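# Fold the towel once in half on the table

## Task

Fold the towel a single time so one end lies over the other end, with their edges approximately matching and no extra folds. It must lie flat, entirely on the table and away from the basket, with no lumps or raised parts. Then release it and pull the grippers away; the fold only counts if it stays that way without the robot holding it.

## Robot and tools

ROBOT. Two six-joint arms, left_arm and right_arm, each with a parallel two-finger gripper. Bases in the scene frame: left_arm at (-0.023, +0.373, 0) with quat_wxyz (+0.998, 0, 0, -0.056); right_arm at (+0.006, -0.315, 0) with quat_wxyz (+1.000, 0, 0, -0.028). Joint ranges in rad, base to gripper: waist -2.618 to 3.054, shoulder 0.000 to 3.142, elbow 0.000 to 3.142, wrist pitch -1.571 to 1.571, wrist yaw -1.571 to 1.571, wrist roll -2.094 to 2.094. Elbows never quite straighten.

FRAME. All positions share one scene frame: origin on the table surface midway between the arms, +x reaching out over the table, +z upward, left_arm on the +y side. The arm names do not refer to the left or right of any image. Each gripper's fingers point along its own +z axis and close along its y axis. end_effector_position is the spot between the finger pads, just under 1 cm behind the tips. Reported hand positions can be a little off, more so at full stretch.

ROW FORMAT. Every motion command uses rows of 16 numbers: left_arm x, y, z, qw, qx, qy, qz, opening, then right_arm in the same order. x, y, z are an absolute target for that gripper's end_effector_position in metres; qw..qz are an absolute target orientation, w first; both in the scene frame. opening runs from -1 (closed) to +1 (fully open, 0.087 m). Both arms must always be filled in. Optionally 12 more numbers from 0 to 1 follow: stiffness scales for left_arm's six joints then right_arm's six, in Joint positions order; they persist until changed.

execute_actions(actions): actions is a list of up to 15 actions; each action is a list of up to 15 rows, one row per 1/30 s control step. If an action has fewer than 15 rows, its last row is held for the remaining steps. An empty list only fetches state and images. A target lying over 0.6 m from a gripper's current position along any of that gripper's axes makes the action rejected for both arms; a malformed action, or a first action failing that test against the latest reported state, rejects the whole call with no motion. Each step the command is clamped to 70 mm and 16 degrees from the measured pose, so distant targets need several actions; afterwards an arm only continues as far as its last clamped pose. Position wins over orientation when both are not reachable. Joint friction may leave a gripper up to about 31 mm short, and tiny commands may not move it. To keep orientation fixed, repeat the same quaternion every row rather than copying a drifted reported one.

move(target, speed, blocking): target is one 16-number row (absolute poses as above, optional stiffness). Each gripper travels in a straight line toward its pose, both finishing together, lasting 0.5 to 10 s (cut off at 10 s). speed is top path speed in m/s, 0.002 to 0.5, default 0.25; rotation is capped at twice that in rad/s, taking the shorter way round. Openings are applied at the start. There is no avoidance of obstacles or of the other arm; grippers lag, wander and can overshoot the speed, especially near full reach. Faster contact hits harder, and aiming further past a contact presses harder. The result adds a move: line with the ending (done, off_target, moving, held, fault; naming only one arm means the other finished) and limits (paced = pose was clipped; held = a check blocked steps, after which the arm may surge) plus each gripper's remaining distance. With blocking=false the result comes after 0.5 s while motion continues; before any further execute_actions or move, call wait or stop.

wait(seconds): 0 to 10; arms hold their last command; returns early if a running move ends. stop(): brakes a running move (needs room, more when fast); fingers keep moving. zoom_image(camera, region): camera is cam_high, cam_left_wrist or cam_right_wrist; region is [x0, y0, x1, y1] in image pixels from the top-left, at most 504 by 504. read_manual(section): only "licences". finished_scene(scene): ends the current scene by its number; irreversible; only call once the towel is folded, released and the arms are clear.

RESULTS. The state line gives each gripper's position and quaternion. Hand target lines show the pose each arm is currently driving toward. grip_measured is the finger opening on the command scale; the last Joint positions value is the opening in metres; readings may be off by about 1 mm. Joint torques are raw drive outputs with offsets and noise. A pose unreachable line means the clearance check altered or blocked that arm's command. FAULT, MOTOR HOT (from 75 °C) and OVER-TEMPERATURE FAULT lines report stops; at 90 °C an arm halts for 10 s, at 100 °C it goes limp and falls.

CAMERAS. Three 504x504 images arrive in the order cam_high, cam_left_wrist, cam_right_wrist, with supplied pinhole+radial calibrations (K, D, T_world_to_cam); cam_high sits near pos_world=[0.757013, -0.241677, 0.967053] looking down at the table. Calibrations can be slightly off.

GRIPPING AND CAUTIONS. To hold cloth, command an opening below grip_measured: about 0.02 lower holds firmly, less holds lightly; pads give roughly 20 N, and fast closing squeezes harder. For an arm meant to stay still, resend its last reported full pose and desired opening in every call. Occasional external tugs may pull held cloth or shove loose items. Do not let the arms collide or press on each other, do not push anything off the table, and avoid drops, slams and hard presses into the table. Long loaded holds heat motors.

Each tool is called after ">>>" as name(argument=value, ...) on one line, values as JSON.

## Session

>>> execute_actions(actions=[])

Scene clock: 0.00 s.
left_arm: end_effector_position=(+0.0796, -0.0116, +0.0601) grip_measured=+0.990 end_effector_quat_wxyz=(+0.287, +0.383, +0.867, -0.138) | right_arm: end_effector_position=(+0.1569, -0.2453, +0.0467) grip_measured=+0.987 end_effector_quat_wxyz=(+0.238, +0.041, +0.970, -0.010)
Joint positions: left_arm=[-1.291  1.71   1.115 -0.4   -0.315 -0.477  0.087] | right_arm=[ 0.659  0.879  0.533 -0.842  0.299  0.63   0.087]
Joint velocities: left_arm=[-0.007  0.017 -0.012  0.007  0.022  0.037 -0.   ] | right_arm=[ 0.012 -0.002  0.002 -0.081  0.037  0.037  0.   ]
Joint torques (N m, as the arm reports them, + toward a larger angle): no reading
Hand target (left_arm): +0.080, -0.012, +0.060; +0.287, +0.383, +0.867, -0.138
Hand target (right_arm): +0.157, -0.245, +0.047; +0.238, +0.041, +0.970, -0.010
Joint stiffness scale: left_arm=[1. 1. 1. 1. 1. 1.] | right_arm=[1. 1. 1. 1. 1. 1.]

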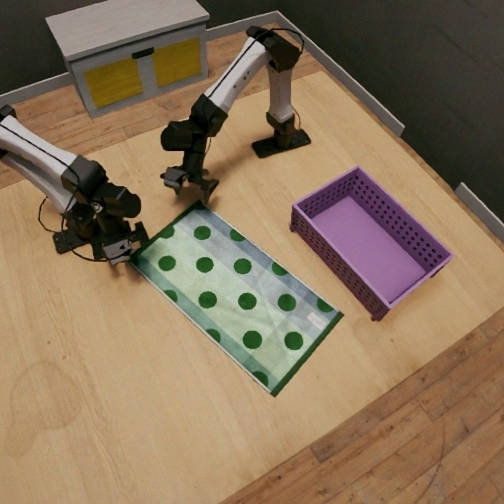

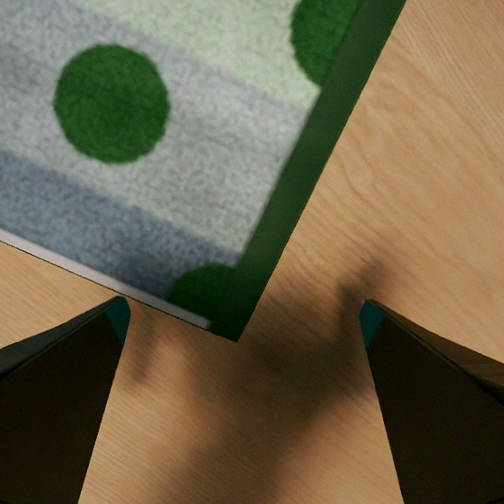

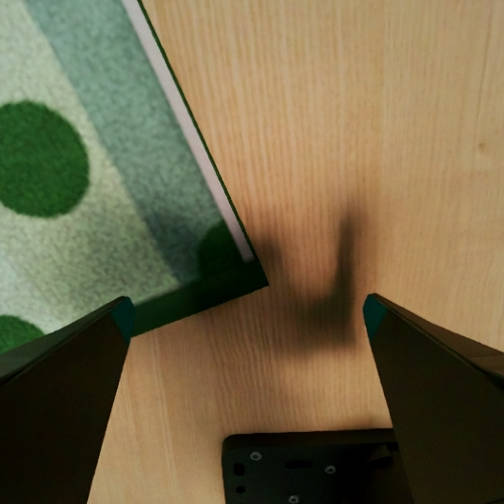

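>>> zoom_image(camera="cam_high", region=[100, 170, 380, 420])

>>> zoom_image(camera="cam_high", region=[250, 290, 370, 410])

Region (100, 170, 380, 420) of cam_high's 504x504 image, scaled by 1.800, with more detail than that image has; it fills the top 450 rows of this view, and the rest is white.

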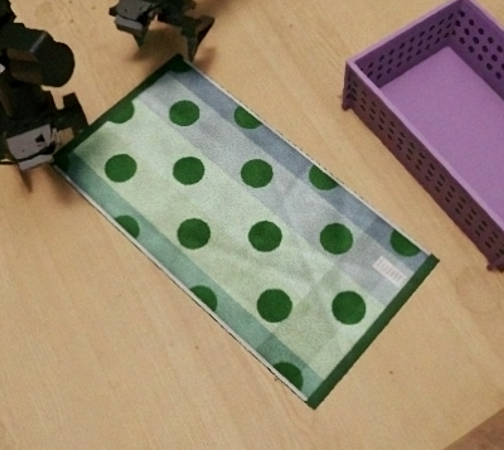

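Region (250, 290, 370, 410) of cam_high's 504x504 image, scaled by 4.200, with more detail than that image has.

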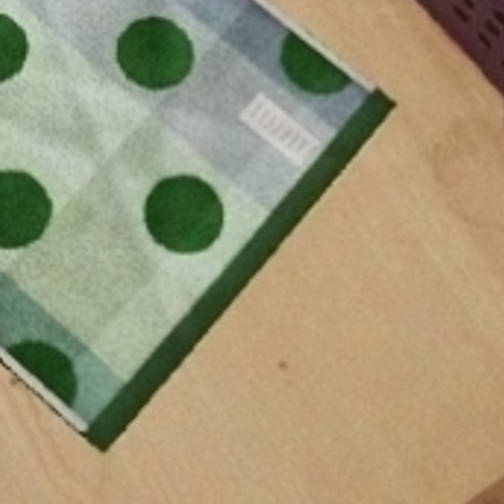

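>>> zoom_image(camera="cam_high", region=[200, 250, 330, 380])

>>> zoom_image(camera="cam_high", region=[110, 180, 240, 310])

Region (200, 250, 330, 380) of cam_high's 504x504 image, scaled by 3.877, with more detail than that image has.

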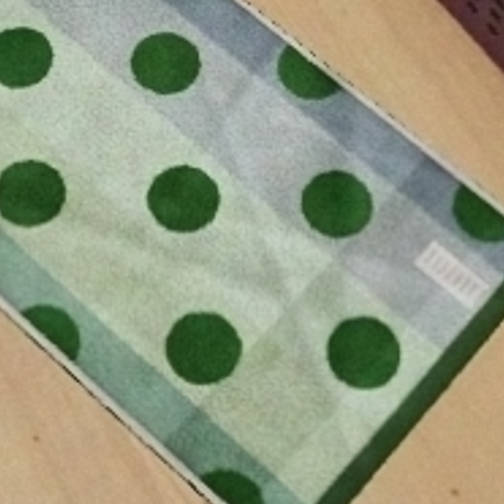

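Region (110, 180, 240, 310) of cam_high's 504x504 image, scaled by 3.877, with more detail than that image has.

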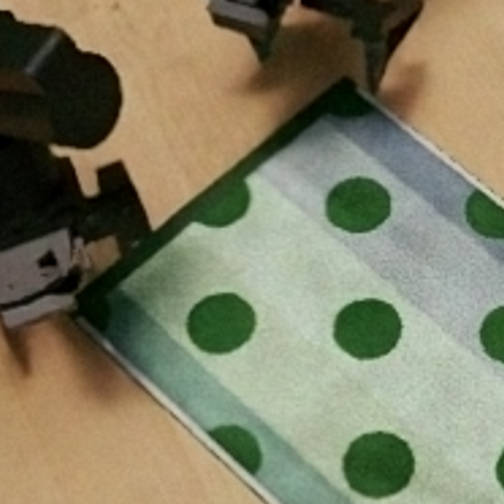

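>>> move(target=[0.065,-0.003,0.05,0.1527,0.5698,0.7799,0.2090,-0.08,0.136,-0.228,0.05,0.1527,0.5698,0.7799,0.2090,-0.08], speed=0.3)

Scene clock: 53.50 s.
left_arm: end_effector_position=(+0.0666, +0.0009, +0.0512) grip_measured=-0.080 end_effector_quat_wxyz=(+0.150, +0.562, +0.788, +0.202) | right_arm: end_effector_position=(+0.1414, -0.2277, +0.0569) grip_measured=-0.080 end_effector_quat_wxyz=(+0.162, +0.566, +0.780, +0.213)
Joint positions: left_arm=[-1.411  2.314  1.955 -1.357 -0.49  -0.319  0.04 ] | right_arm=[ 0.396  0.429  0.38  -0.981  0.025  1.589  0.04 ]
Joint velocities: left_arm=[-0.007  0.017  0.002 -0.095 -0.11  -0.037  0.001] | right_arm=[ 0.007  0.002 -0.007  0.037  0.007  0.037 -0.001]
Joint torques (N m, as the arm reports them, + toward a larger angle): left_arm=[ -0.47 -13.38   8.51   0.04  -0.31   0.01] | right_arm=[1.06 0.88 5.68 1.18 0.01 0.1 ]
Hand target (left_arm): +0.064, -0.002, +0.048; +0.150, +0.568, +0.782, +0.208
Hand target (right_arm): +0.137, -0.227, +0.050; +0.153, +0.569, +0.780, +0.210
Off the commanded pose (left_arm): 0.004 m, 1 deg.
Off the commanded pose (right_arm): 0.009 m, 1 deg.
Joint stiffness scale: left_arm=[1. 1. 1. 1. 1. 1.] | right_arm=[1. 1. 1. 1. 1. 1.]
move: done
camera_calibration (this result's frames):
cam_left_wrist: T_world_to_cam=[[-0.813286, -0.305384, -0.495284, 0.0794171], [-0.579138, 0.507136, 0.638288, 0.0268587], [0.0562529, 0.805949, -0.589306, 0.168562], [0, 0, 0, 1]] pos_world=[0.0706617, -0.125221, 0.121525]
cam_right_wrist: T_world_to_cam=[[-0.823521, -0.253377, -0.507555, 0.0885086], [-0.559945, 0.506528, 0.655661, 0.180429], [0.0909614, 0.824154, -0.559014, 0.343882], [0, 0, 0, 1]] pos_world=[0.142639, -0.352378, 0.118857]

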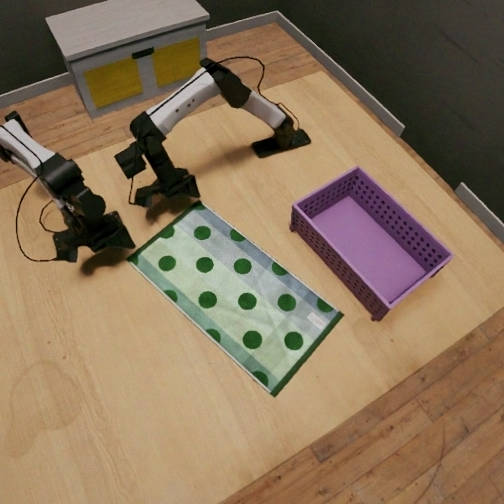

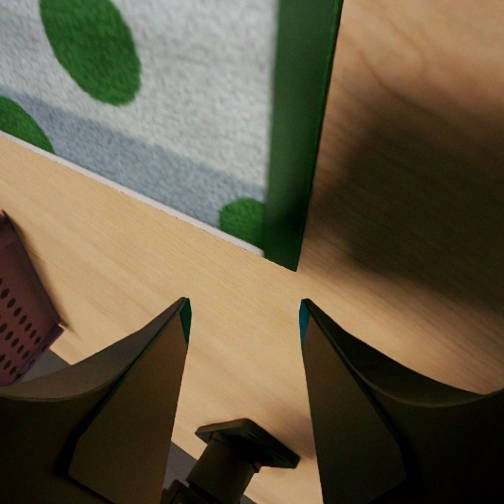

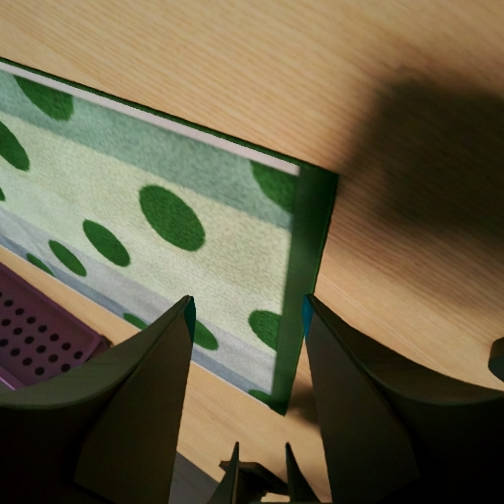

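>>> move(target=[0.062,-0.002,0.022,0.1527,0.5698,0.7799,0.2090,-0.08,0.132,-0.229,0.016,0.1527,0.5698,0.7799,0.2090,-0.08], speed=0.08)

Scene clock: 59.17 s.
left_arm: end_effector_position=(+0.0650, -0.0081, +0.0350) grip_measured=-0.080 end_effector_quat_wxyz=(+0.160, +0.563, +0.787, +0.194) | right_arm: end_effector_position=(+0.1298, -0.2318, +0.0258) grip_measured=-0.080 end_effector_quat_wxyz=(+0.152, +0.569, +0.783, +0.199)
Joint positions: left_arm=[-1.418  2.337  1.935 -1.289 -0.495 -0.319  0.04 ] | right_arm=[ 0.396  0.365  0.271 -0.972  0.025  1.592  0.04 ]
Joint velocities: left_arm=[ 0.022 -0.017 -0.027 -0.066  0.007 -0.11   0.   ] | right_arm=[-0.017  0.002 -0.012 -0.007  0.022  0.007 -0.001]
Joint torques (N m, as the arm reports them, + toward a larger angle): left_arm=[ -0.47 -13.69   4.52   0.28  -0.35  -0.04] | right_arm=[ 0.59  2.4   8.04  1.2   0.08 -0.02]
Hand target (left_arm): +0.062, -0.002, +0.022; +0.152, +0.570, +0.780, +0.209
Hand target (right_arm): +0.131, -0.231, +0.027; +0.154, +0.569, +0.782, +0.201
Off the commanded pose (left_arm): 0.015 m, 2 deg.
Off the commanded pose (right_arm): 0.010 m, 1 deg.
Joint stiffness scale: left_arm=[1. 1. 1. 1. 1. 1.] | right_arm=[1. 1. 1. 1. 1. 1.]
move: held (right_arm), off_target (left_arm); limits=held; held on 13 of 28 steps (right_arm), including the last (right_arm)
pose unreachable (right arm): on one or more control steps of this call, first in action 0 (counted from 0), this arm could not follow its commanded pose, so it was not sent that pose on those steps. On the call's last step it was still not sent that pose. It may still have moved: this result reports where it is.
cause: the commanded pose would bring two parts of the arm too close to each other (its upper arm (the part past joint 2) and its gripper housing, with joints 3 (elbow) to 6 (wrist roll) between them).
camera_calibration (this result's frames):
cam_left_wrist: T_world_to_cam=[[-0.812765, -0.310713, -0.49282, 0.0671951], [-0.578825, 0.52671, 0.622526, 0.0415741], [0.0661463, 0.791223, -0.607939, 0.16622], [0, 0, 0, 1]] pos_world=[0.0676831, -0.132536, 0.108286]
cam_right_wrist: T_world_to_cam=[[-0.840929, -0.256717, -0.476377, 0.0627745], [-0.536123, 0.514882, 0.668931, 0.194944], [0.0735522, 0.81792, -0.570611, 0.332027], [0, 0, 0, 1]] pos_world=[0.132882, -0.35583, 0.0889586]

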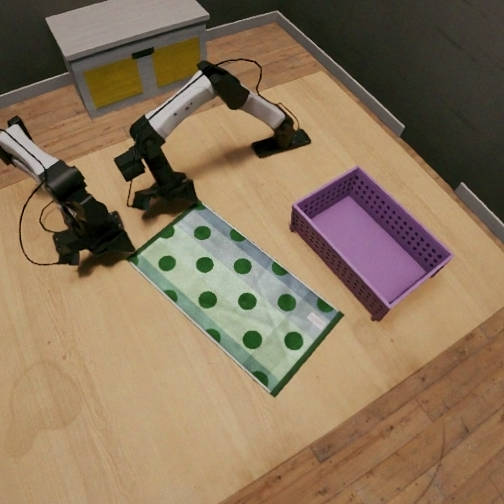

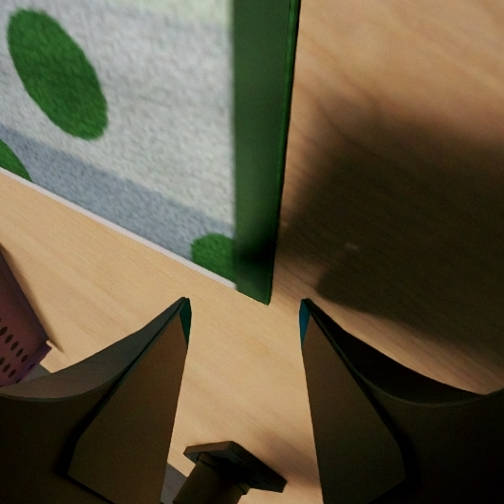

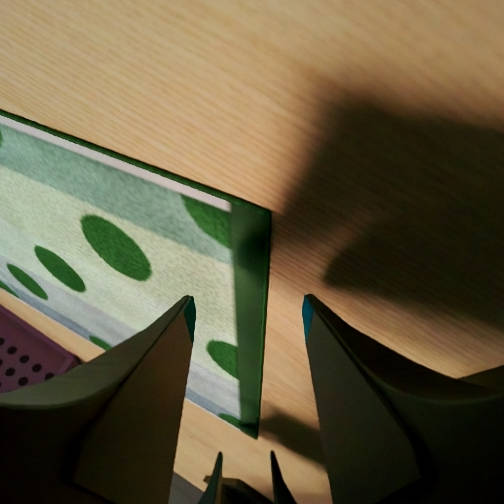

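>>> move(target=[0.064,0.002,0.008,0.1527,0.5698,0.7799,0.2090,-0.08,0.146,-0.225,0.02,0.0617,0.5867,0.8030,0.0844,-0.08], speed=0.1)

Scene clock: 63.63 s.
left_arm: end_effector_position=(+0.0653, -0.0072, +0.0250) grip_measured=-0.080 end_effector_quat_wxyz=(+0.164, +0.565, +0.785, +0.195) | right_arm: end_effector_position=(+0.1353, -0.2297, +0.0127) grip_measured=-0.080 end_effector_quat_wxyz=(+0.058, +0.588, +0.804, +0.071)
Joint positions: left_arm=[-1.421  2.337  1.893 -1.244 -0.502 -0.315  0.04 ] | right_arm=[ 0.384  0.921  0.419 -0.885  0.014  1.59   0.04 ]
Joint velocities: left_arm=[-0.002 -0.012 -0.007 -0.066 -0.007  0.022 -0.001] | right_arm=[-0.017  0.012 -0.017  0.007  0.037 -0.022 -0.001]
Joint torques (N m, as the arm reports them, + toward a larger angle): left_arm=[  0.16 -14.14   2.78   0.39  -0.26  -0.02] | right_arm=[-0.42  0.6   9.58  0.75 -0.04 -0.08]
Hand target (left_arm): +0.064, +0.002, +0.008; +0.152, +0.570, +0.780, +0.209
Hand target (right_arm): +0.145, -0.226, +0.020; +0.061, +0.587, +0.802, +0.086
Off the commanded pose (left_arm): 0.019 m, 2 deg.
Off the commanded pose (right_arm): 0.014 m, 2 deg.
Joint stiffness scale: left_arm=[1. 1. 1. 1. 1. 1.] | right_arm=[1. 1. 1. 1. 1. 1.]
move: off_target (left_arm, right_arm)
camera_calibration (this result's frames):
cam_left_wrist: T_world_to_cam=[[-0.811597, -0.305638, -0.497891, 0.0627934], [-0.579255, 0.531825, 0.617758, 0.047714], [0.0759811, 0.789777, -0.60867, 0.158781], [0, 0, 0, 1]] pos_world=[0.0665371, -0.131585, 0.0984342]
cam_right_wrist: T_world_to_cam=[[-0.943511, -0.28205, -0.173879, 0.0659198], [-0.312959, 0.586245, 0.747244, 0.190726], [-0.108824, 0.75945, -0.641399, 0.334568], [0, 0, 0, 1]] pos_world=[0.158295, -0.347308, 0.0835346]

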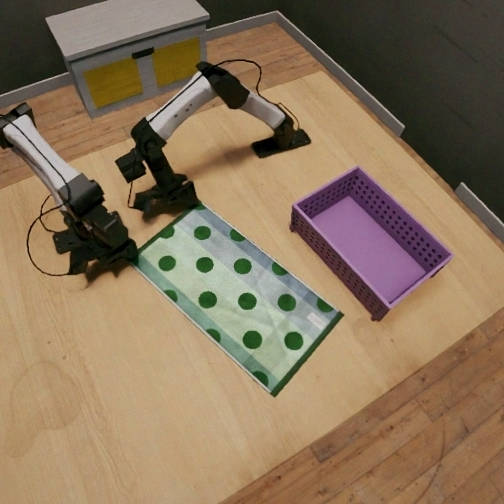

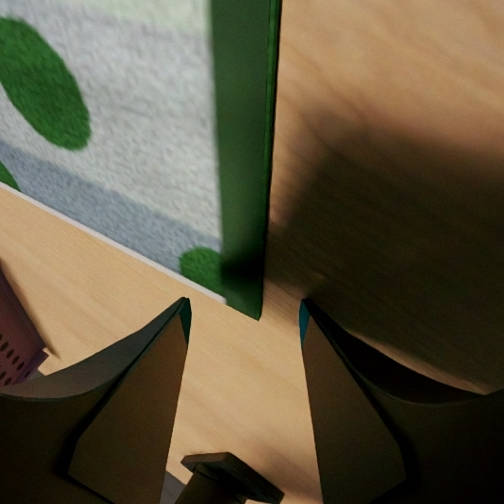

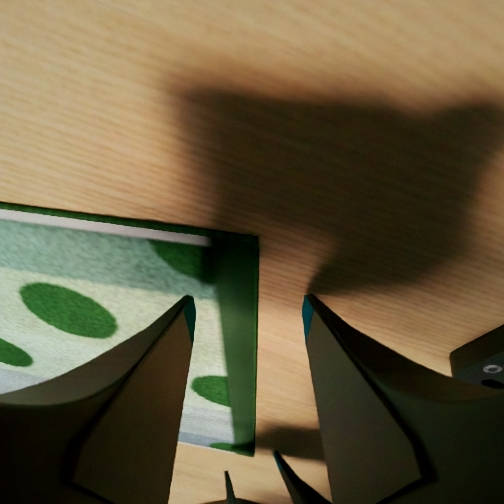

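>>> move(target=[0.092,-0.004,0.008,0.1527,0.5698,0.7799,0.2090,-0.08,0.16,-0.222,0.012,0.0617,0.5867,0.8030,0.0844,-0.08], speed=0.05)

Scene clock: 67.50 s.
left_arm: end_effector_position=(+0.0670, -0.0076, +0.0237) grip_measured=-0.080 end_effector_quat_wxyz=(+0.148, +0.583, +0.777, +0.186) | right_arm: end_effector_position=(+0.1383, -0.2284, +0.0069) grip_measured=-0.080 end_effector_quat_wxyz=(+0.044, +0.584, +0.809, +0.057)
Joint positions: left_arm=[-1.408  2.335  1.893 -1.235 -0.469 -0.258  0.04 ] | right_arm=[ 0.374  1.009  0.434 -0.852  0.004  1.569  0.04 ]
Joint velocities: left_arm=[ 0.002 -0.022 -0.002  0.037 -0.022 -0.037  0.   ] | right_arm=[ 0.002  0.002 -0.002 -0.022  0.007 -0.051 -0.001]
Joint torques (N m, as the arm reports them, + toward a larger angle): left_arm=[  3.85 -12.49   5.25   0.49  -0.75   0.11] | right_arm=[-0.58  0.39  8.87  1.14  0.04  0.06]
Hand target (left_arm): +0.091, -0.003, +0.009; +0.152, +0.570, +0.780, +0.209
Hand target (right_arm): +0.159, -0.223, +0.014; +0.062, +0.587, +0.803, +0.084
Off the commanded pose (left_arm): 0.030 m, 3 deg.
Off the commanded pose (right_arm): 0.023 m, 4 deg.
Joint stiffness scale: left_arm=[1. 1. 1. 1. 1. 1.] | right_arm=[1. 1. 1. 1. 1. 1.]
move: off_target (left_arm, right_arm)
camera_calibration (this result's frames):
cam_left_wrist: T_world_to_cam=[[-0.84002, -0.271256, -0.46988, 0.0649586], [-0.536785, 0.541493, 0.64703, 0.0462503], [0.0789261, 0.795742, -0.60047, 0.157872], [0, 0, 0, 1]] pos_world=[0.0669327, -0.133049, 0.0953945]
cam_right_wrist: T_world_to_cam=[[-0.945894, -0.295524, -0.133979, 0.0650837], [-0.290558, 0.587641, 0.755152, 0.192406], [-0.144434, 0.753222, -0.641712, 0.333666], [0, 0, 0, 1]] pos_world=[0.16566, -0.345156, 0.0775414]

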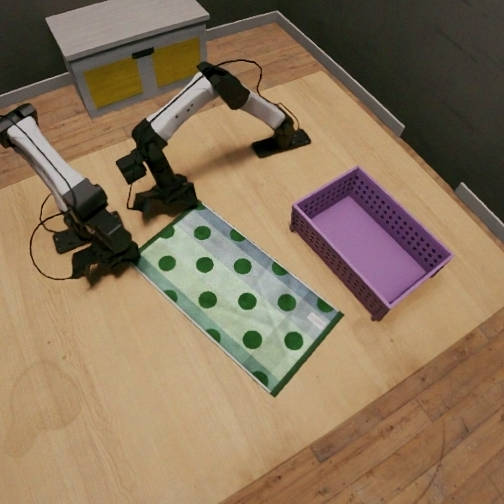

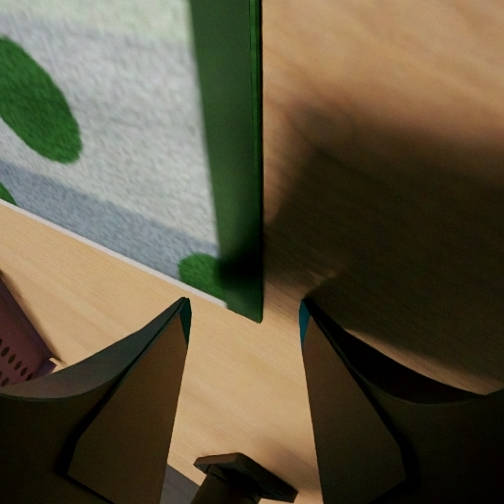

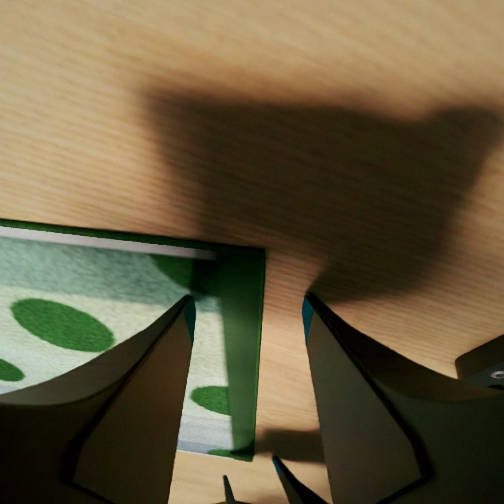

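>>> execute_actions(actions=[[[0.07,-0.01,0.045,0.1527,0.5698,0.7799,0.2090,-0.08,0.148,-0.226,0.004,0.05,0.5867,0.8030,0.065,-0.15],[0.07,-0.01,0.045,0.1527,0.5698,0.7799,0.2090,-0.08,0.148,-0.226,0.004,0.05,0.5867,0.8030,0.065,-0.2],[0.07,-0.01,0.045,0.1527,0.5698,0.7799,0.2090,-0.08,0.148,-0.226,0.004,0.05,0.5867,0.8030,0.065,-0.23],[0.07,-0.01,0.045,0.1527,0.5698,0.7799,0.2090,-0.08,0.148,-0.226,0.004,0.05,0.5867,0.8030,0.065,-0.26],[0.07,-0.01,0.045,0.1527,0.5698,0.7799,0.2090,-0.08,0.148,-0.226,0.004,0.05,0.5867,0.8030,0.065,-0.3],[0.07,-0.01,0.045,0.1527,0.5698,0.7799,0.2090,-0.08,0.148,-0.226,0.004,0.05,0.5867,0.8030,0.065,-0.33],[0.07,-0.01,0.045,0.1527,0.5698,0.7799,0.2090,-0.08,0.148,-0.226,0.004,0.05,0.5867,0.8030,0.065,-0.36],[0.07,-0.01,0.045,0.1527,0.5698,0.7799,0.2090,-0.08,0.148,-0.226,0.004,0.05,0.5867,0.8030,0.065,-0.4],[0.07,-0.01,0.045,0.1527,0.5698,0.7799,0.2090,-0.08,0.148,-0.226,0.004,0.05,0.5867,0.8030,0.065,-0.43],[0.07,-0.01,0.045,0.1527,0.5698,0.7799,0.2090,-0.08,0.148,-0.226,0.004,0.05,0.5867,0.8030,0.065,-0.46],[0.07,-0.01,0.045,0.1527,0.5698,0.7799,0.2090,-0.08,0.148,-0.226,0.004,0.05,0.5867,0.8030,0.065,-0.5],[0.07,-0.01,0.045,0.1527,0.5698,0.7799,0.2090,-0.08,0.148,-0.226,0.004,0.05,0.5867,0.8030,0.065,-0.53],[0.07,-0.01,0.045,0.1527,0.5698,0.7799,0.2090,-0.08,0.148,-0.226,0.004,0.05,0.5867,0.8030,0.065,-0.56],[0.07,-0.01,0.045,0.1527,0.5698,0.7799,0.2090,-0.08,0.148,-0.226,0.004,0.05,0.5867,0.8030,0.065,-0.6]],[[0.075,-0.012,0.045,0.11,0.58,0.793,0.15,-0.08,0.148,-0.226,0.004,0.05,0.5867,0.8030,0.065,-0.65]],[[0.078,-0.012,0.045,0.0617,0.5867,0.8030,0.0844,-0.08,0.148,-0.226,0.004,0.05,0.5867,0.8030,0.065,-0.7]]])

Scene clock: 85.90 s.
left_arm: end_effector_position=(+0.0822, -0.0180, +0.0515) grip_measured=-0.080 end_effector_quat_wxyz=(+0.075, +0.582, +0.806, +0.083) | right_arm: end_effector_position=(+0.1451, -0.2260, +0.0060) grip_measured=-0.700 end_effector_quat_wxyz=(+0.049, +0.582, +0.809, +0.065)
Joint positions: left_arm=[-1.28   2.294  2.    -1.284 -0.224 -0.142  0.04 ] | right_arm=[ 0.374  1.026  0.434 -0.815  0.003  1.567  0.013]
Joint velocities: left_arm=[ 0.007 -0.002  0.007  0.007  0.066  0.066  0.   ] | right_arm=[-0.007  0.002 -0.022  0.037 -0.022  0.081 -0.001]
Joint torques (N m, as the arm reports them, + toward a larger angle): left_arm=[  0.09 -16.47   4.04   0.39  -0.01   0.01] | right_arm=[0.24 0.01 6.65 0.72 0.1  0.08]
Hand target (left_arm): +0.078, -0.012, +0.045; +0.062, +0.587, +0.803, +0.085
Hand target (right_arm): +0.148, -0.226, +0.004; +0.050, +0.588, +0.805, +0.065
Off the commanded pose (left_arm): 0.010 m, 2 deg.
Off the commanded pose (right_arm): 0.004 m, 1 deg.
Joint stiffness scale: left_arm=[1. 1. 1. 1. 1. 1.] | right_arm=[1. 1. 1. 1. 1. 1.]
camera_calibration (this result's frames):
cam_left_wrist: T_world_to_cam=[[-0.915539, -0.330205, -0.22968, 0.0807738], [-0.38956, 0.585743, 0.710738, 0.0274127], [-0.100156, 0.740182, -0.664905, 0.198667], [0, 0, 0, 1]] pos_world=[0.104528, -0.136434, 0.131163]
cam_right_wrist: T_world_to_cam=[[-0.942445, -0.296802, -0.15397, 0.0714643], [-0.306327, 0.581858, 0.753396, 0.19463], [-0.134021, 0.757199, -0.639287, 0.33166], [0, 0, 0, 1]] pos_world=[0.171421, -0.343169, 0.0763961]

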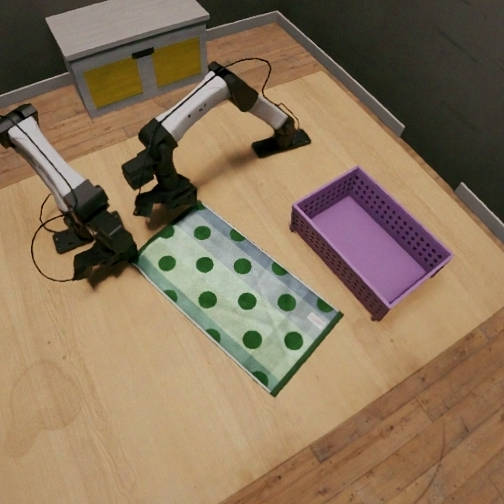

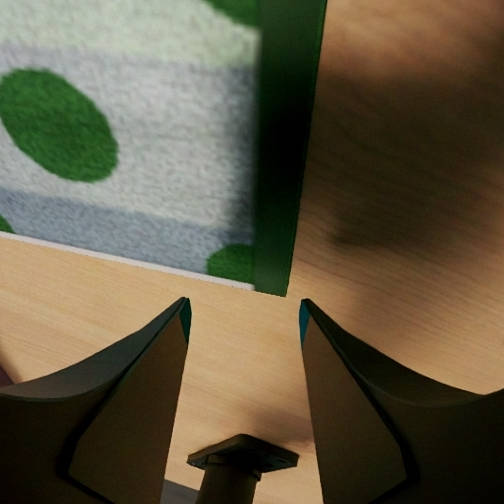

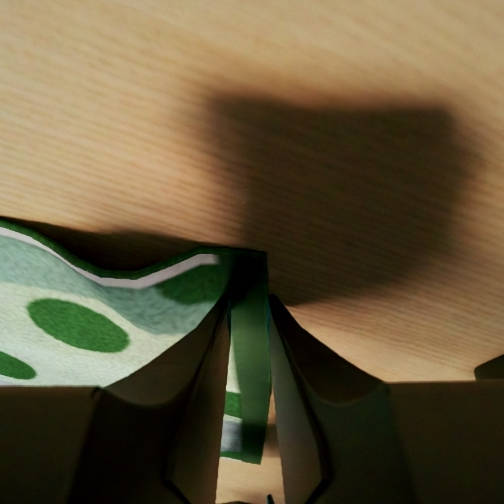

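>>> execute_actions(actions=[[[0.082,-0.018,0.047,0.075,0.582,0.806,0.083,-0.08,0.146,-0.226,0.0,0.05,0.5867,0.8030,0.065,-0.75],[0.082,-0.018,0.047,0.075,0.582,0.806,0.083,-0.08,0.146,-0.226,0.0,0.05,0.5867,0.8030,0.065,-0.77],[0.082,-0.018,0.047,0.075,0.582,0.806,0.083,-0.08,0.146,-0.226,0.0,0.05,0.5867,0.8030,0.065,-0.79],[0.082,-0.018,0.047,0.075,0.582,0.806,0.083,-0.08,0.146,-0.226,0.0,0.05,0.5867,0.8030,0.065,-0.81],[0.082,-0.018,0.047,0.075,0.582,0.806,0.083,-0.08,0.146,-0.226,0.0,0.05,0.5867,0.8030,0.065,-0.83],[0.082,-0.018,0.047,0.075,0.582,0.806,0.083,-0.08,0.146,-0.226,0.0,0.05,0.5867,0.8030,0.065,-0.85],[0.082,-0.018,0.047,0.075,0.582,0.806,0.083,-0.08,0.146,-0.226,0.0,0.05,0.5867,0.8030,0.065,-0.87],[0.082,-0.018,0.047,0.075,0.582,0.806,0.083,-0.08,0.146,-0.226,0.0,0.05,0.5867,0.8030,0.065,-0.89],[0.082,-0.018,0.047,0.075,0.582,0.806,0.083,-0.08,0.146,-0.226,0.0,0.05,0.5867,0.8030,0.065,-0.91],[0.082,-0.018,0.047,0.075,0.582,0.806,0.083,-0.08,0.146,-0.226,0.0,0.05,0.5867,0.8030,0.065,-0.93],[0.082,-0.018,0.047,0.075,0.582,0.806,0.083,-0.08,0.146,-0.226,0.0,0.05,0.5867,0.8030,0.065,-0.95],[0.082,-0.018,0.047,0.075,0.582,0.806,0.083,-0.08,0.146,-0.226,0.0,0.05,0.5867,0.8030,0.065,-0.97],[0.082,-0.018,0.047,0.075,0.582,0.806,0.083,-0.08,0.146,-0.226,0.0,0.05,0.5867,0.8030,0.065,-1]]])

Scene clock: 95.00 s.
left_arm: end_effector_position=(+0.0816, -0.0201, +0.0510) grip_measured=-0.080 end_effector_quat_wxyz=(+0.075, +0.583, +0.805, +0.078) | right_arm: end_effector_position=(+0.1485, -0.2248, +0.0066) grip_measured=-1.000 end_effector_quat_wxyz=(+0.053, +0.583, +0.808, +0.071)
Joint positions: left_arm=[-1.28   2.294  2.    -1.276 -0.217 -0.138  0.04 ] | right_arm=[ 0.374  1.026  0.434 -0.801  0.003  1.57   0.   ]
Joint velocities: left_arm=[ 0.017  0.007 -0.007 -0.007  0.007 -0.007  0.001] | right_arm=[ 0.002  0.007  0.002 -0.022 -0.007 -0.037  0.   ]
Joint torques (N m, as the arm reports them, + toward a larger angle): left_arm=[  0.2  -15.77   5.61   0.43  -0.15  -0.05] | right_arm=[ 0.63 -0.36  5.11  0.81  0.1   0.08]
Hand target (left_arm): +0.082, -0.018, +0.047; +0.075, +0.582, +0.806, +0.083
Hand target (right_arm): +0.146, -0.226, +0.000; +0.050, +0.588, +0.805, +0.065
Off the commanded pose (left_arm): 0.005 m, 1 deg.
Off the commanded pose (right_arm): 0.007 m, 1 deg.
Joint stiffness scale: left_arm=[1. 1. 1. 1. 1. 1.] | right_arm=[1. 1. 1. 1. 1. 1.]
camera_calibration (this result's frames):
cam_left_wrist: T_world_to_cam=[[-0.917871, -0.329046, -0.221905, 0.079149], [-0.383719, 0.592966, 0.70792, 0.0285725], [-0.101357, 0.734928, -0.670528, 0.200085], [0, 0, 0, 1]] pos_world=[0.103892, -0.137947, 0.131499]
cam_right_wrist: T_world_to_cam=[[-0.941086, -0.293541, -0.1679, 0.0757223], [-0.314787, 0.579014, 0.752098, 0.195179], [-0.123555, 0.760642, -0.637305, 0.330866], [0, 0, 0, 1]] pos_world=[0.173581, -0.342454, 0.0767827]

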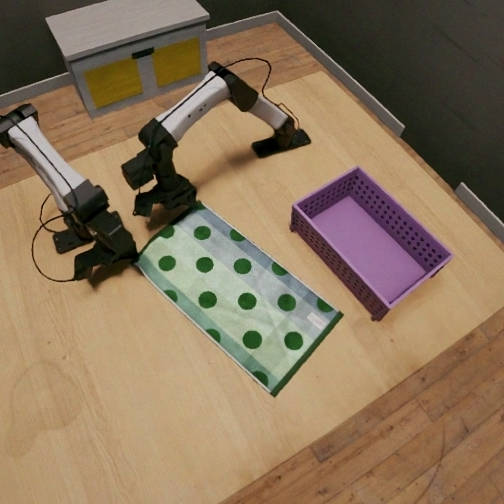

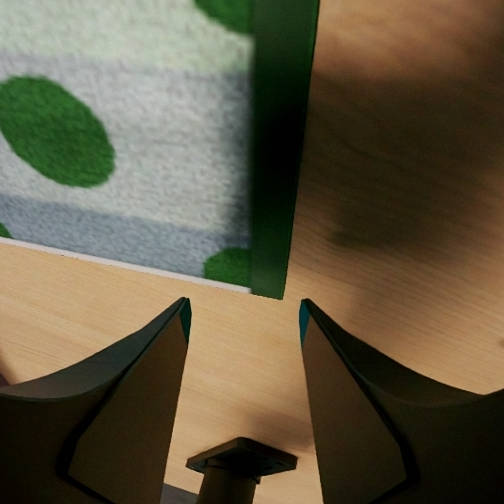

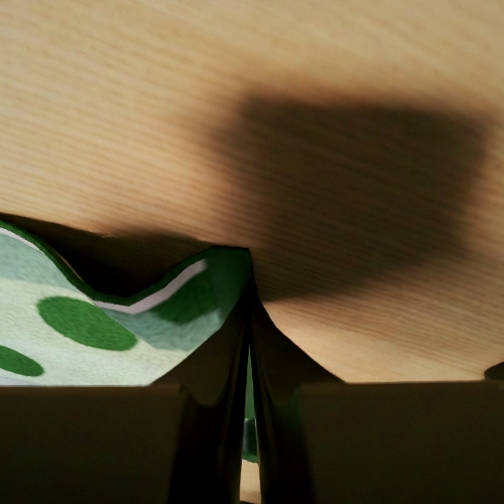

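>>> move(target=[0.078,-0.015,0.055,0.2138,-0.1502,0.9647,0.0333,1,0.15,-0.21,0.055,0.2138,-0.1502,0.9647,0.0333,-1], speed=0.4)

Scene clock: 123.30 s.
left_arm: end_effector_position=(+0.0823, -0.0237, +0.0566) grip_measured=+0.990 end_effector_quat_wxyz=(+0.210, -0.155, +0.965, +0.023) | right_arm: end_effector_position=(+0.1465, -0.2144, +0.0439) grip_measured=-1.000 end_effector_quat_wxyz=(+0.197, -0.143, +0.969, +0.025)
Joint positions: left_arm=[-1.285  2.142  1.791 -1.262 -0.424 -1.724  0.087] | right_arm=[ 0.754  0.966  0.567 -0.803  0.162  0.375  0.   ]
Joint velocities: left_arm=[ 0.002 -0.002 -0.007 -0.007  0.037 -0.066 -0.001] | right_arm=[-0.007 -0.012 -0.017  0.037  0.037  0.007  0.   ]
Joint torques (N m, as the arm reports them, + toward a larger angle): left_arm=[ -0.53 -15.43   4.49   0.11  -0.31  -0.01] | right_arm=[ 1.27 -2.9  10.02  0.94  0.18 -0.07]
Hand target (left_arm): +0.078, -0.015, +0.055; +0.213, -0.151, +0.965, +0.034
Hand target (right_arm): +0.152, -0.210, +0.054; +0.214, -0.151, +0.965, +0.030
Off the commanded pose (left_arm): 0.010 m, 1 deg.
Off the commanded pose (right_arm): 0.012 m, 2 deg.
Joint stiffness scale: left_arm=[1. 1. 1. 1. 1. 1.] | right_arm=[1. 1. 1. 1. 1. 1.]
move: off_target (right_arm)
camera_calibration (this result's frames):
cam_left_wrist: T_world_to_cam=[[0.331079, -0.943373, 0.020837, -0.0512187], [-0.863138, -0.29385, 0.410664, 0.0623122], [-0.381286, -0.153947, -0.911549, 0.222205], [0, 0, 0, 1]] pos_world=[0.155465, 0.00420008, 0.178029]
cam_right_wrist: T_world_to_cam=[[0.268726, -0.963166, 0.00986919, -0.245422], [-0.861136, -0.235644, 0.450462, 0.0790737], [-0.431545, -0.12955, -0.892741, 0.211917], [0, 0, 0, 1]] pos_world=[0.225496, -0.190295, 0.155989]

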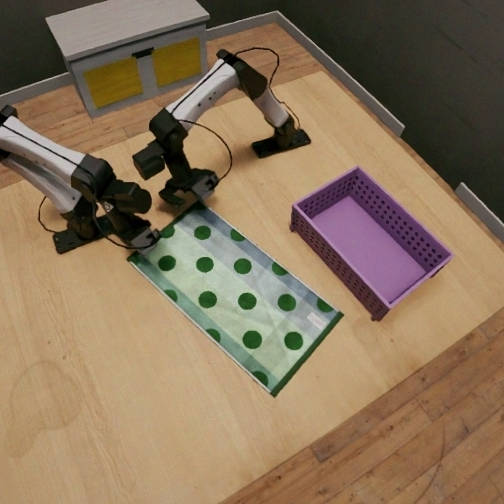

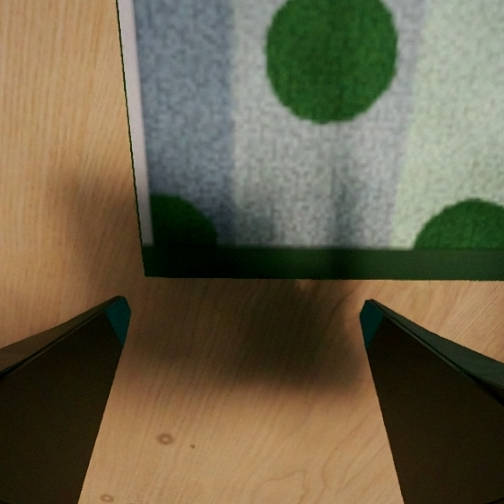

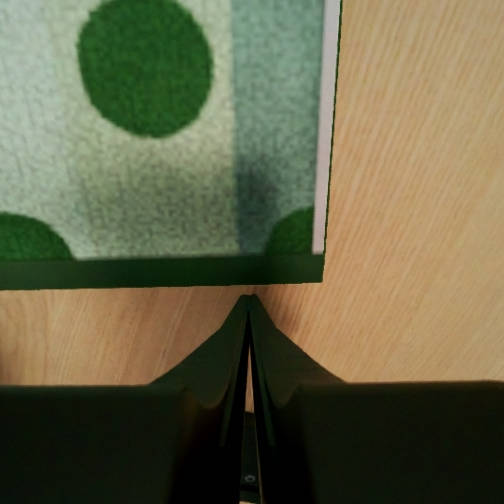

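>>> move(target=[0.076,-0.002,0.02,0.2138,-0.1502,0.9647,0.0333,1,0.147,-0.21,0.02,0.2138,-0.1502,0.9647,0.0333,1], speed=0.08)

Scene clock: 128.70 s.
left_arm: end_effector_position=(+0.0797, -0.0067, +0.0218) grip_measured=+0.990 end_effector_quat_wxyz=(+0.211, -0.154, +0.965, +0.034) | right_arm: end_effector_position=(+0.1483, -0.2101, +0.0245) grip_measured=+0.987 end_effector_quat_wxyz=(+0.212, -0.149, +0.965, +0.035)
Joint positions: left_arm=[-1.285  2.121  1.617 -1.131 -0.426 -1.729  0.087] | right_arm=[ 0.766  0.966  0.481 -0.683  0.162  0.372  0.087]
Joint velocities: left_arm=[-0.012 -0.027  0.007 -0.051  0.007 -0.051 -0.   ] | right_arm=[ 0.002 -0.012 -0.012 -0.066 -0.022 -0.037 -0.   ]
Joint torques (N m, as the arm reports them, + toward a larger angle): left_arm=[ -0.59 -15.01   4.08   0.28  -0.35  -0.03] | right_arm=[ 1.59 -1.91  5.68  1.2   0.18  0.07]
Hand target (left_arm): +0.076, -0.003, +0.020; +0.214, -0.150, +0.965, +0.034
Hand target (right_arm): +0.147, -0.211, +0.020; +0.214, -0.150, +0.965, +0.033
Off the commanded pose (left_arm): 0.006 m, 1 deg.
Off the commanded pose (right_arm): 0.005 m, 0 deg.
Joint stiffness scale: left_arm=[1. 1. 1. 1. 1. 1.] | right_arm=[1. 1. 1. 1. 1. 1.]
move: done
camera_calibration (this result's frames):
cam_left_wrist: T_world_to_cam=[[0.334947, -0.942236, 0.00116567, -0.0334625], [-0.861189, -0.305634, 0.40613, 0.0791673], [-0.382314, -0.137036, -0.913815, 0.192268], [0, 0, 0, 1]] pos_world=[0.152893, 0.0190144, 0.143585]
cam_right_wrist: T_world_to_cam=[[0.282719, -0.959197, -0.00321253, -0.242558], [-0.869077, -0.257571, 0.422329, 0.0876829], [-0.405924, -0.116609, -0.906437, 0.195207], [0, 0, 0, 1]] pos_world=[0.224018, -0.187313, 0.139133]

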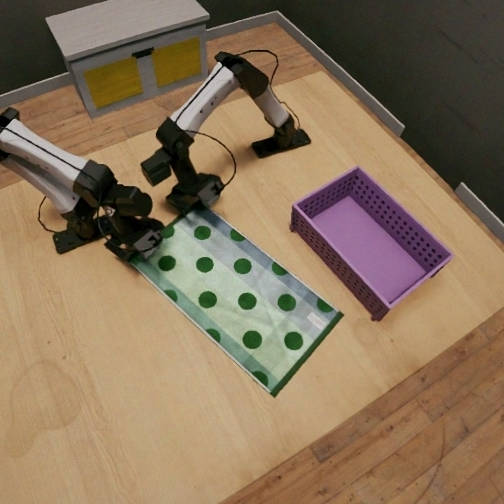

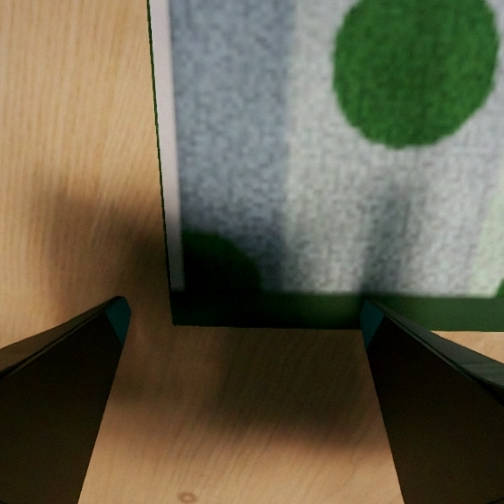

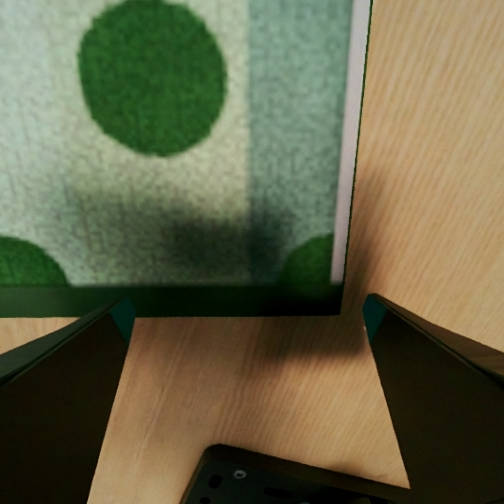

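>>> move(target=[0.088,-0.012,0.006,0.2138,-0.1502,0.9647,0.0333,1,0.149,-0.212,0.0,0.2138,-0.1502,0.9647,0.0333,1], speed=0.05)

Scene clock: 132.37 s.
left_arm: end_effector_position=(+0.0816, -0.0135, +0.0197) grip_measured=+0.990 end_effector_quat_wxyz=(+0.213, -0.148, +0.966, +0.022) | right_arm: end_effector_position=(+0.1487, -0.2099, +0.0076) grip_measured=+0.987 end_effector_quat_wxyz=(+0.217, -0.149, +0.964, +0.038)
Joint positions: left_arm=[-1.285  2.127  1.617 -1.098 -0.431 -1.709  0.087] | right_arm=[ 0.766  0.982  0.414 -0.588  0.162  0.371  0.087]
Joint velocities: left_arm=[-0.002  0.017 -0.007  0.007 -0.007  0.037 -0.   ] | right_arm=[-0.007 -0.022 -0.012  0.007 -0.007  0.007  0.   ]
Joint torques (N m, as the arm reports them, + toward a larger angle): left_arm=[  1.63 -10.58   6.24   0.36  -0.31   0.05] | right_arm=[ 0.11 -0.17  5.43  1.38  0.12 -0.08]
Hand target (left_arm): +0.088, -0.012, +0.006; +0.214, -0.150, +0.965, +0.033
Hand target (right_arm): +0.148, -0.213, +0.001; +0.214, -0.150, +0.965, +0.033
Off the commanded pose (left_arm): 0.015 m, 1 deg.
Off the commanded pose (right_arm): 0.008 m, 1 deg.
Joint stiffness scale: left_arm=[1. 1. 1. 1. 1. 1.] | right_arm=[1. 1. 1. 1. 1. 1.]
move: off_target (left_arm)
camera_calibration (this result's frames):
cam_left_wrist: T_world_to_cam=[[0.31759, -0.947992, 0.0211667, -0.0395613], [-0.869547, -0.282262, 0.405235, 0.0806425], [-0.378185, -0.147104, -0.913967, 0.189739], [0, 0, 0, 1]] pos_world=[0.154443, 0.0131699, 0.141573]
cam_right_wrist: T_world_to_cam=[[0.283763, -0.958865, -0.00758685, -0.242513], [-0.872614, -0.261502, 0.412507, 0.0949948], [-0.397522, -0.110434, -0.910923, 0.18016], [0, 0, 0, 1]] pos_world=[0.223327, -0.1878, 0.123086]

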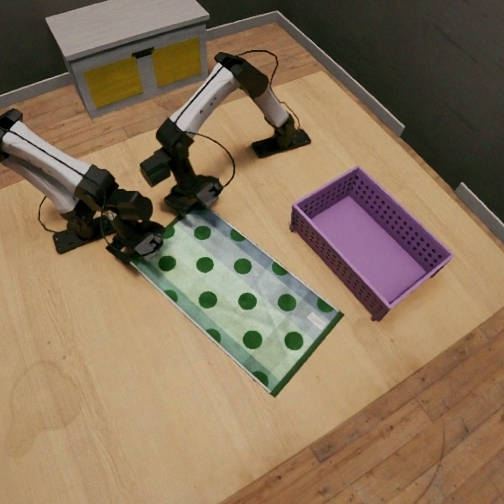

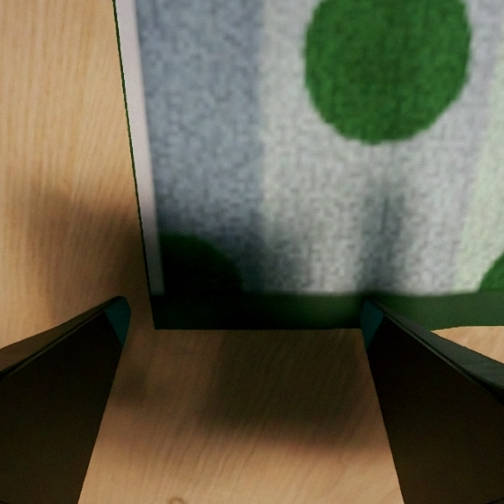

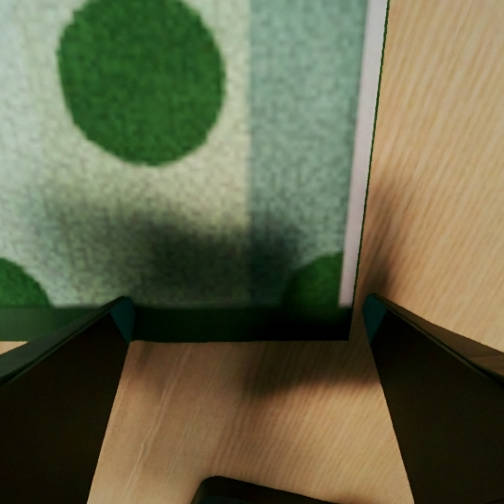

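>>> move(target=[0.096,-0.010,-0.008,0.2138,-0.1502,0.9647,0.0333,1,0.149,-0.212,-0.004,0.2138,-0.1502,0.9647,0.0333,1], speed=0.05)

Scene clock: 134.73 s.
left_arm: end_effector_position=(+0.0895, -0.0199, +0.0189) grip_measured=+0.990 end_effector_quat_wxyz=(+0.212, -0.150, +0.966, +0.009) | right_arm: end_effector_position=(+0.1532, -0.2061, +0.0070) grip_measured=+0.987 end_effector_quat_wxyz=(+0.226, -0.148, +0.962, +0.043)
Joint positions: left_arm=[-1.268  2.129  1.617 -1.061 -0.428 -1.687  0.087] | right_arm=[ 0.766  0.989  0.408 -0.552  0.162  0.37   0.087]
Joint velocities: left_arm=[-0.017 -0.017 -0.002 -0.081  0.007 -0.051 -0.001] | right_arm=[-0.002 -0.002 -0.007  0.022  0.051  0.066  0.001]
Joint torques (N m, as the arm reports them, + toward a larger angle): left_arm=[ 1.67 -9.7   3.33  0.58 -0.35  0.05] | right_arm=[ 0.1   0.02  4.81  1.26  0.12 -0.06]
Hand target (left_arm): +0.095, -0.009, -0.007; +0.214, -0.150, +0.965, +0.033
Hand target (right_arm): +0.148, -0.212, -0.003; +0.214, -0.150, +0.965, +0.033
Off the commanded pose (left_arm): 0.029 m, 3 deg.
Off the commanded pose (right_arm): 0.013 m, 2 deg.
Joint stiffness scale: left_arm=[1. 1. 1. 1. 1. 1.] | right_arm=[1. 1. 1. 1. 1. 1.]
move: off_target (left_arm, right_arm)
camera_calibration (this result's frames):
cam_left_wrist: T_world_to_cam=[[0.315781, -0.947662, 0.0471014, -0.0483965], [-0.87095, -0.269808, 0.410669, 0.0862769], [-0.376467, -0.170705, -0.910567, 0.190328], [0, 0, 0, 1]] pos_world=[0.162078, 0.00990444, 0.140154]
cam_right_wrist: T_world_to_cam=[[0.284627, -0.958497, -0.0164797, -0.24013], [-0.879353, -0.267893, 0.393664, 0.100007], [-0.381741, -0.0975558, -0.919107, 0.182052], [0, 0, 0, 1]] pos_world=[0.225785, -0.185612, 0.123999]

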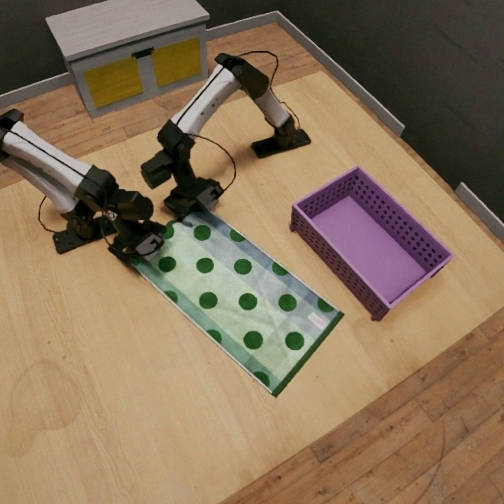

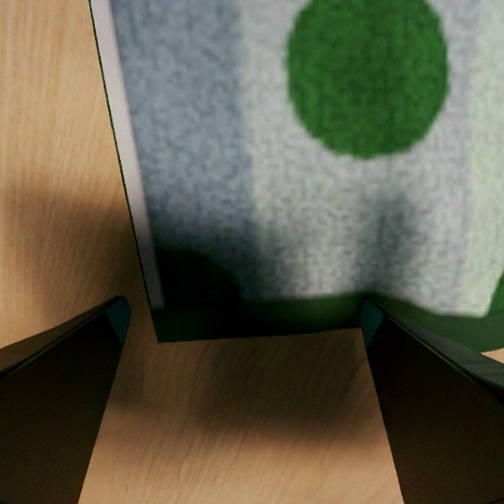

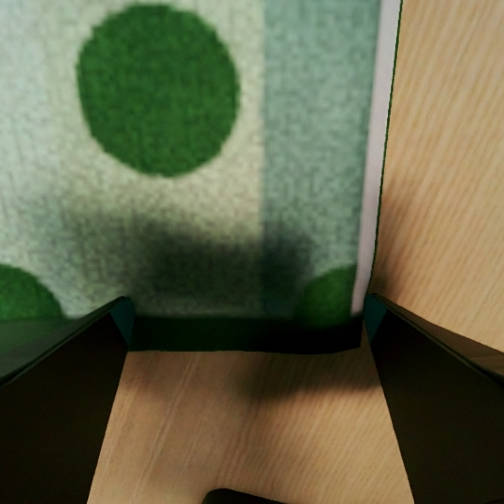

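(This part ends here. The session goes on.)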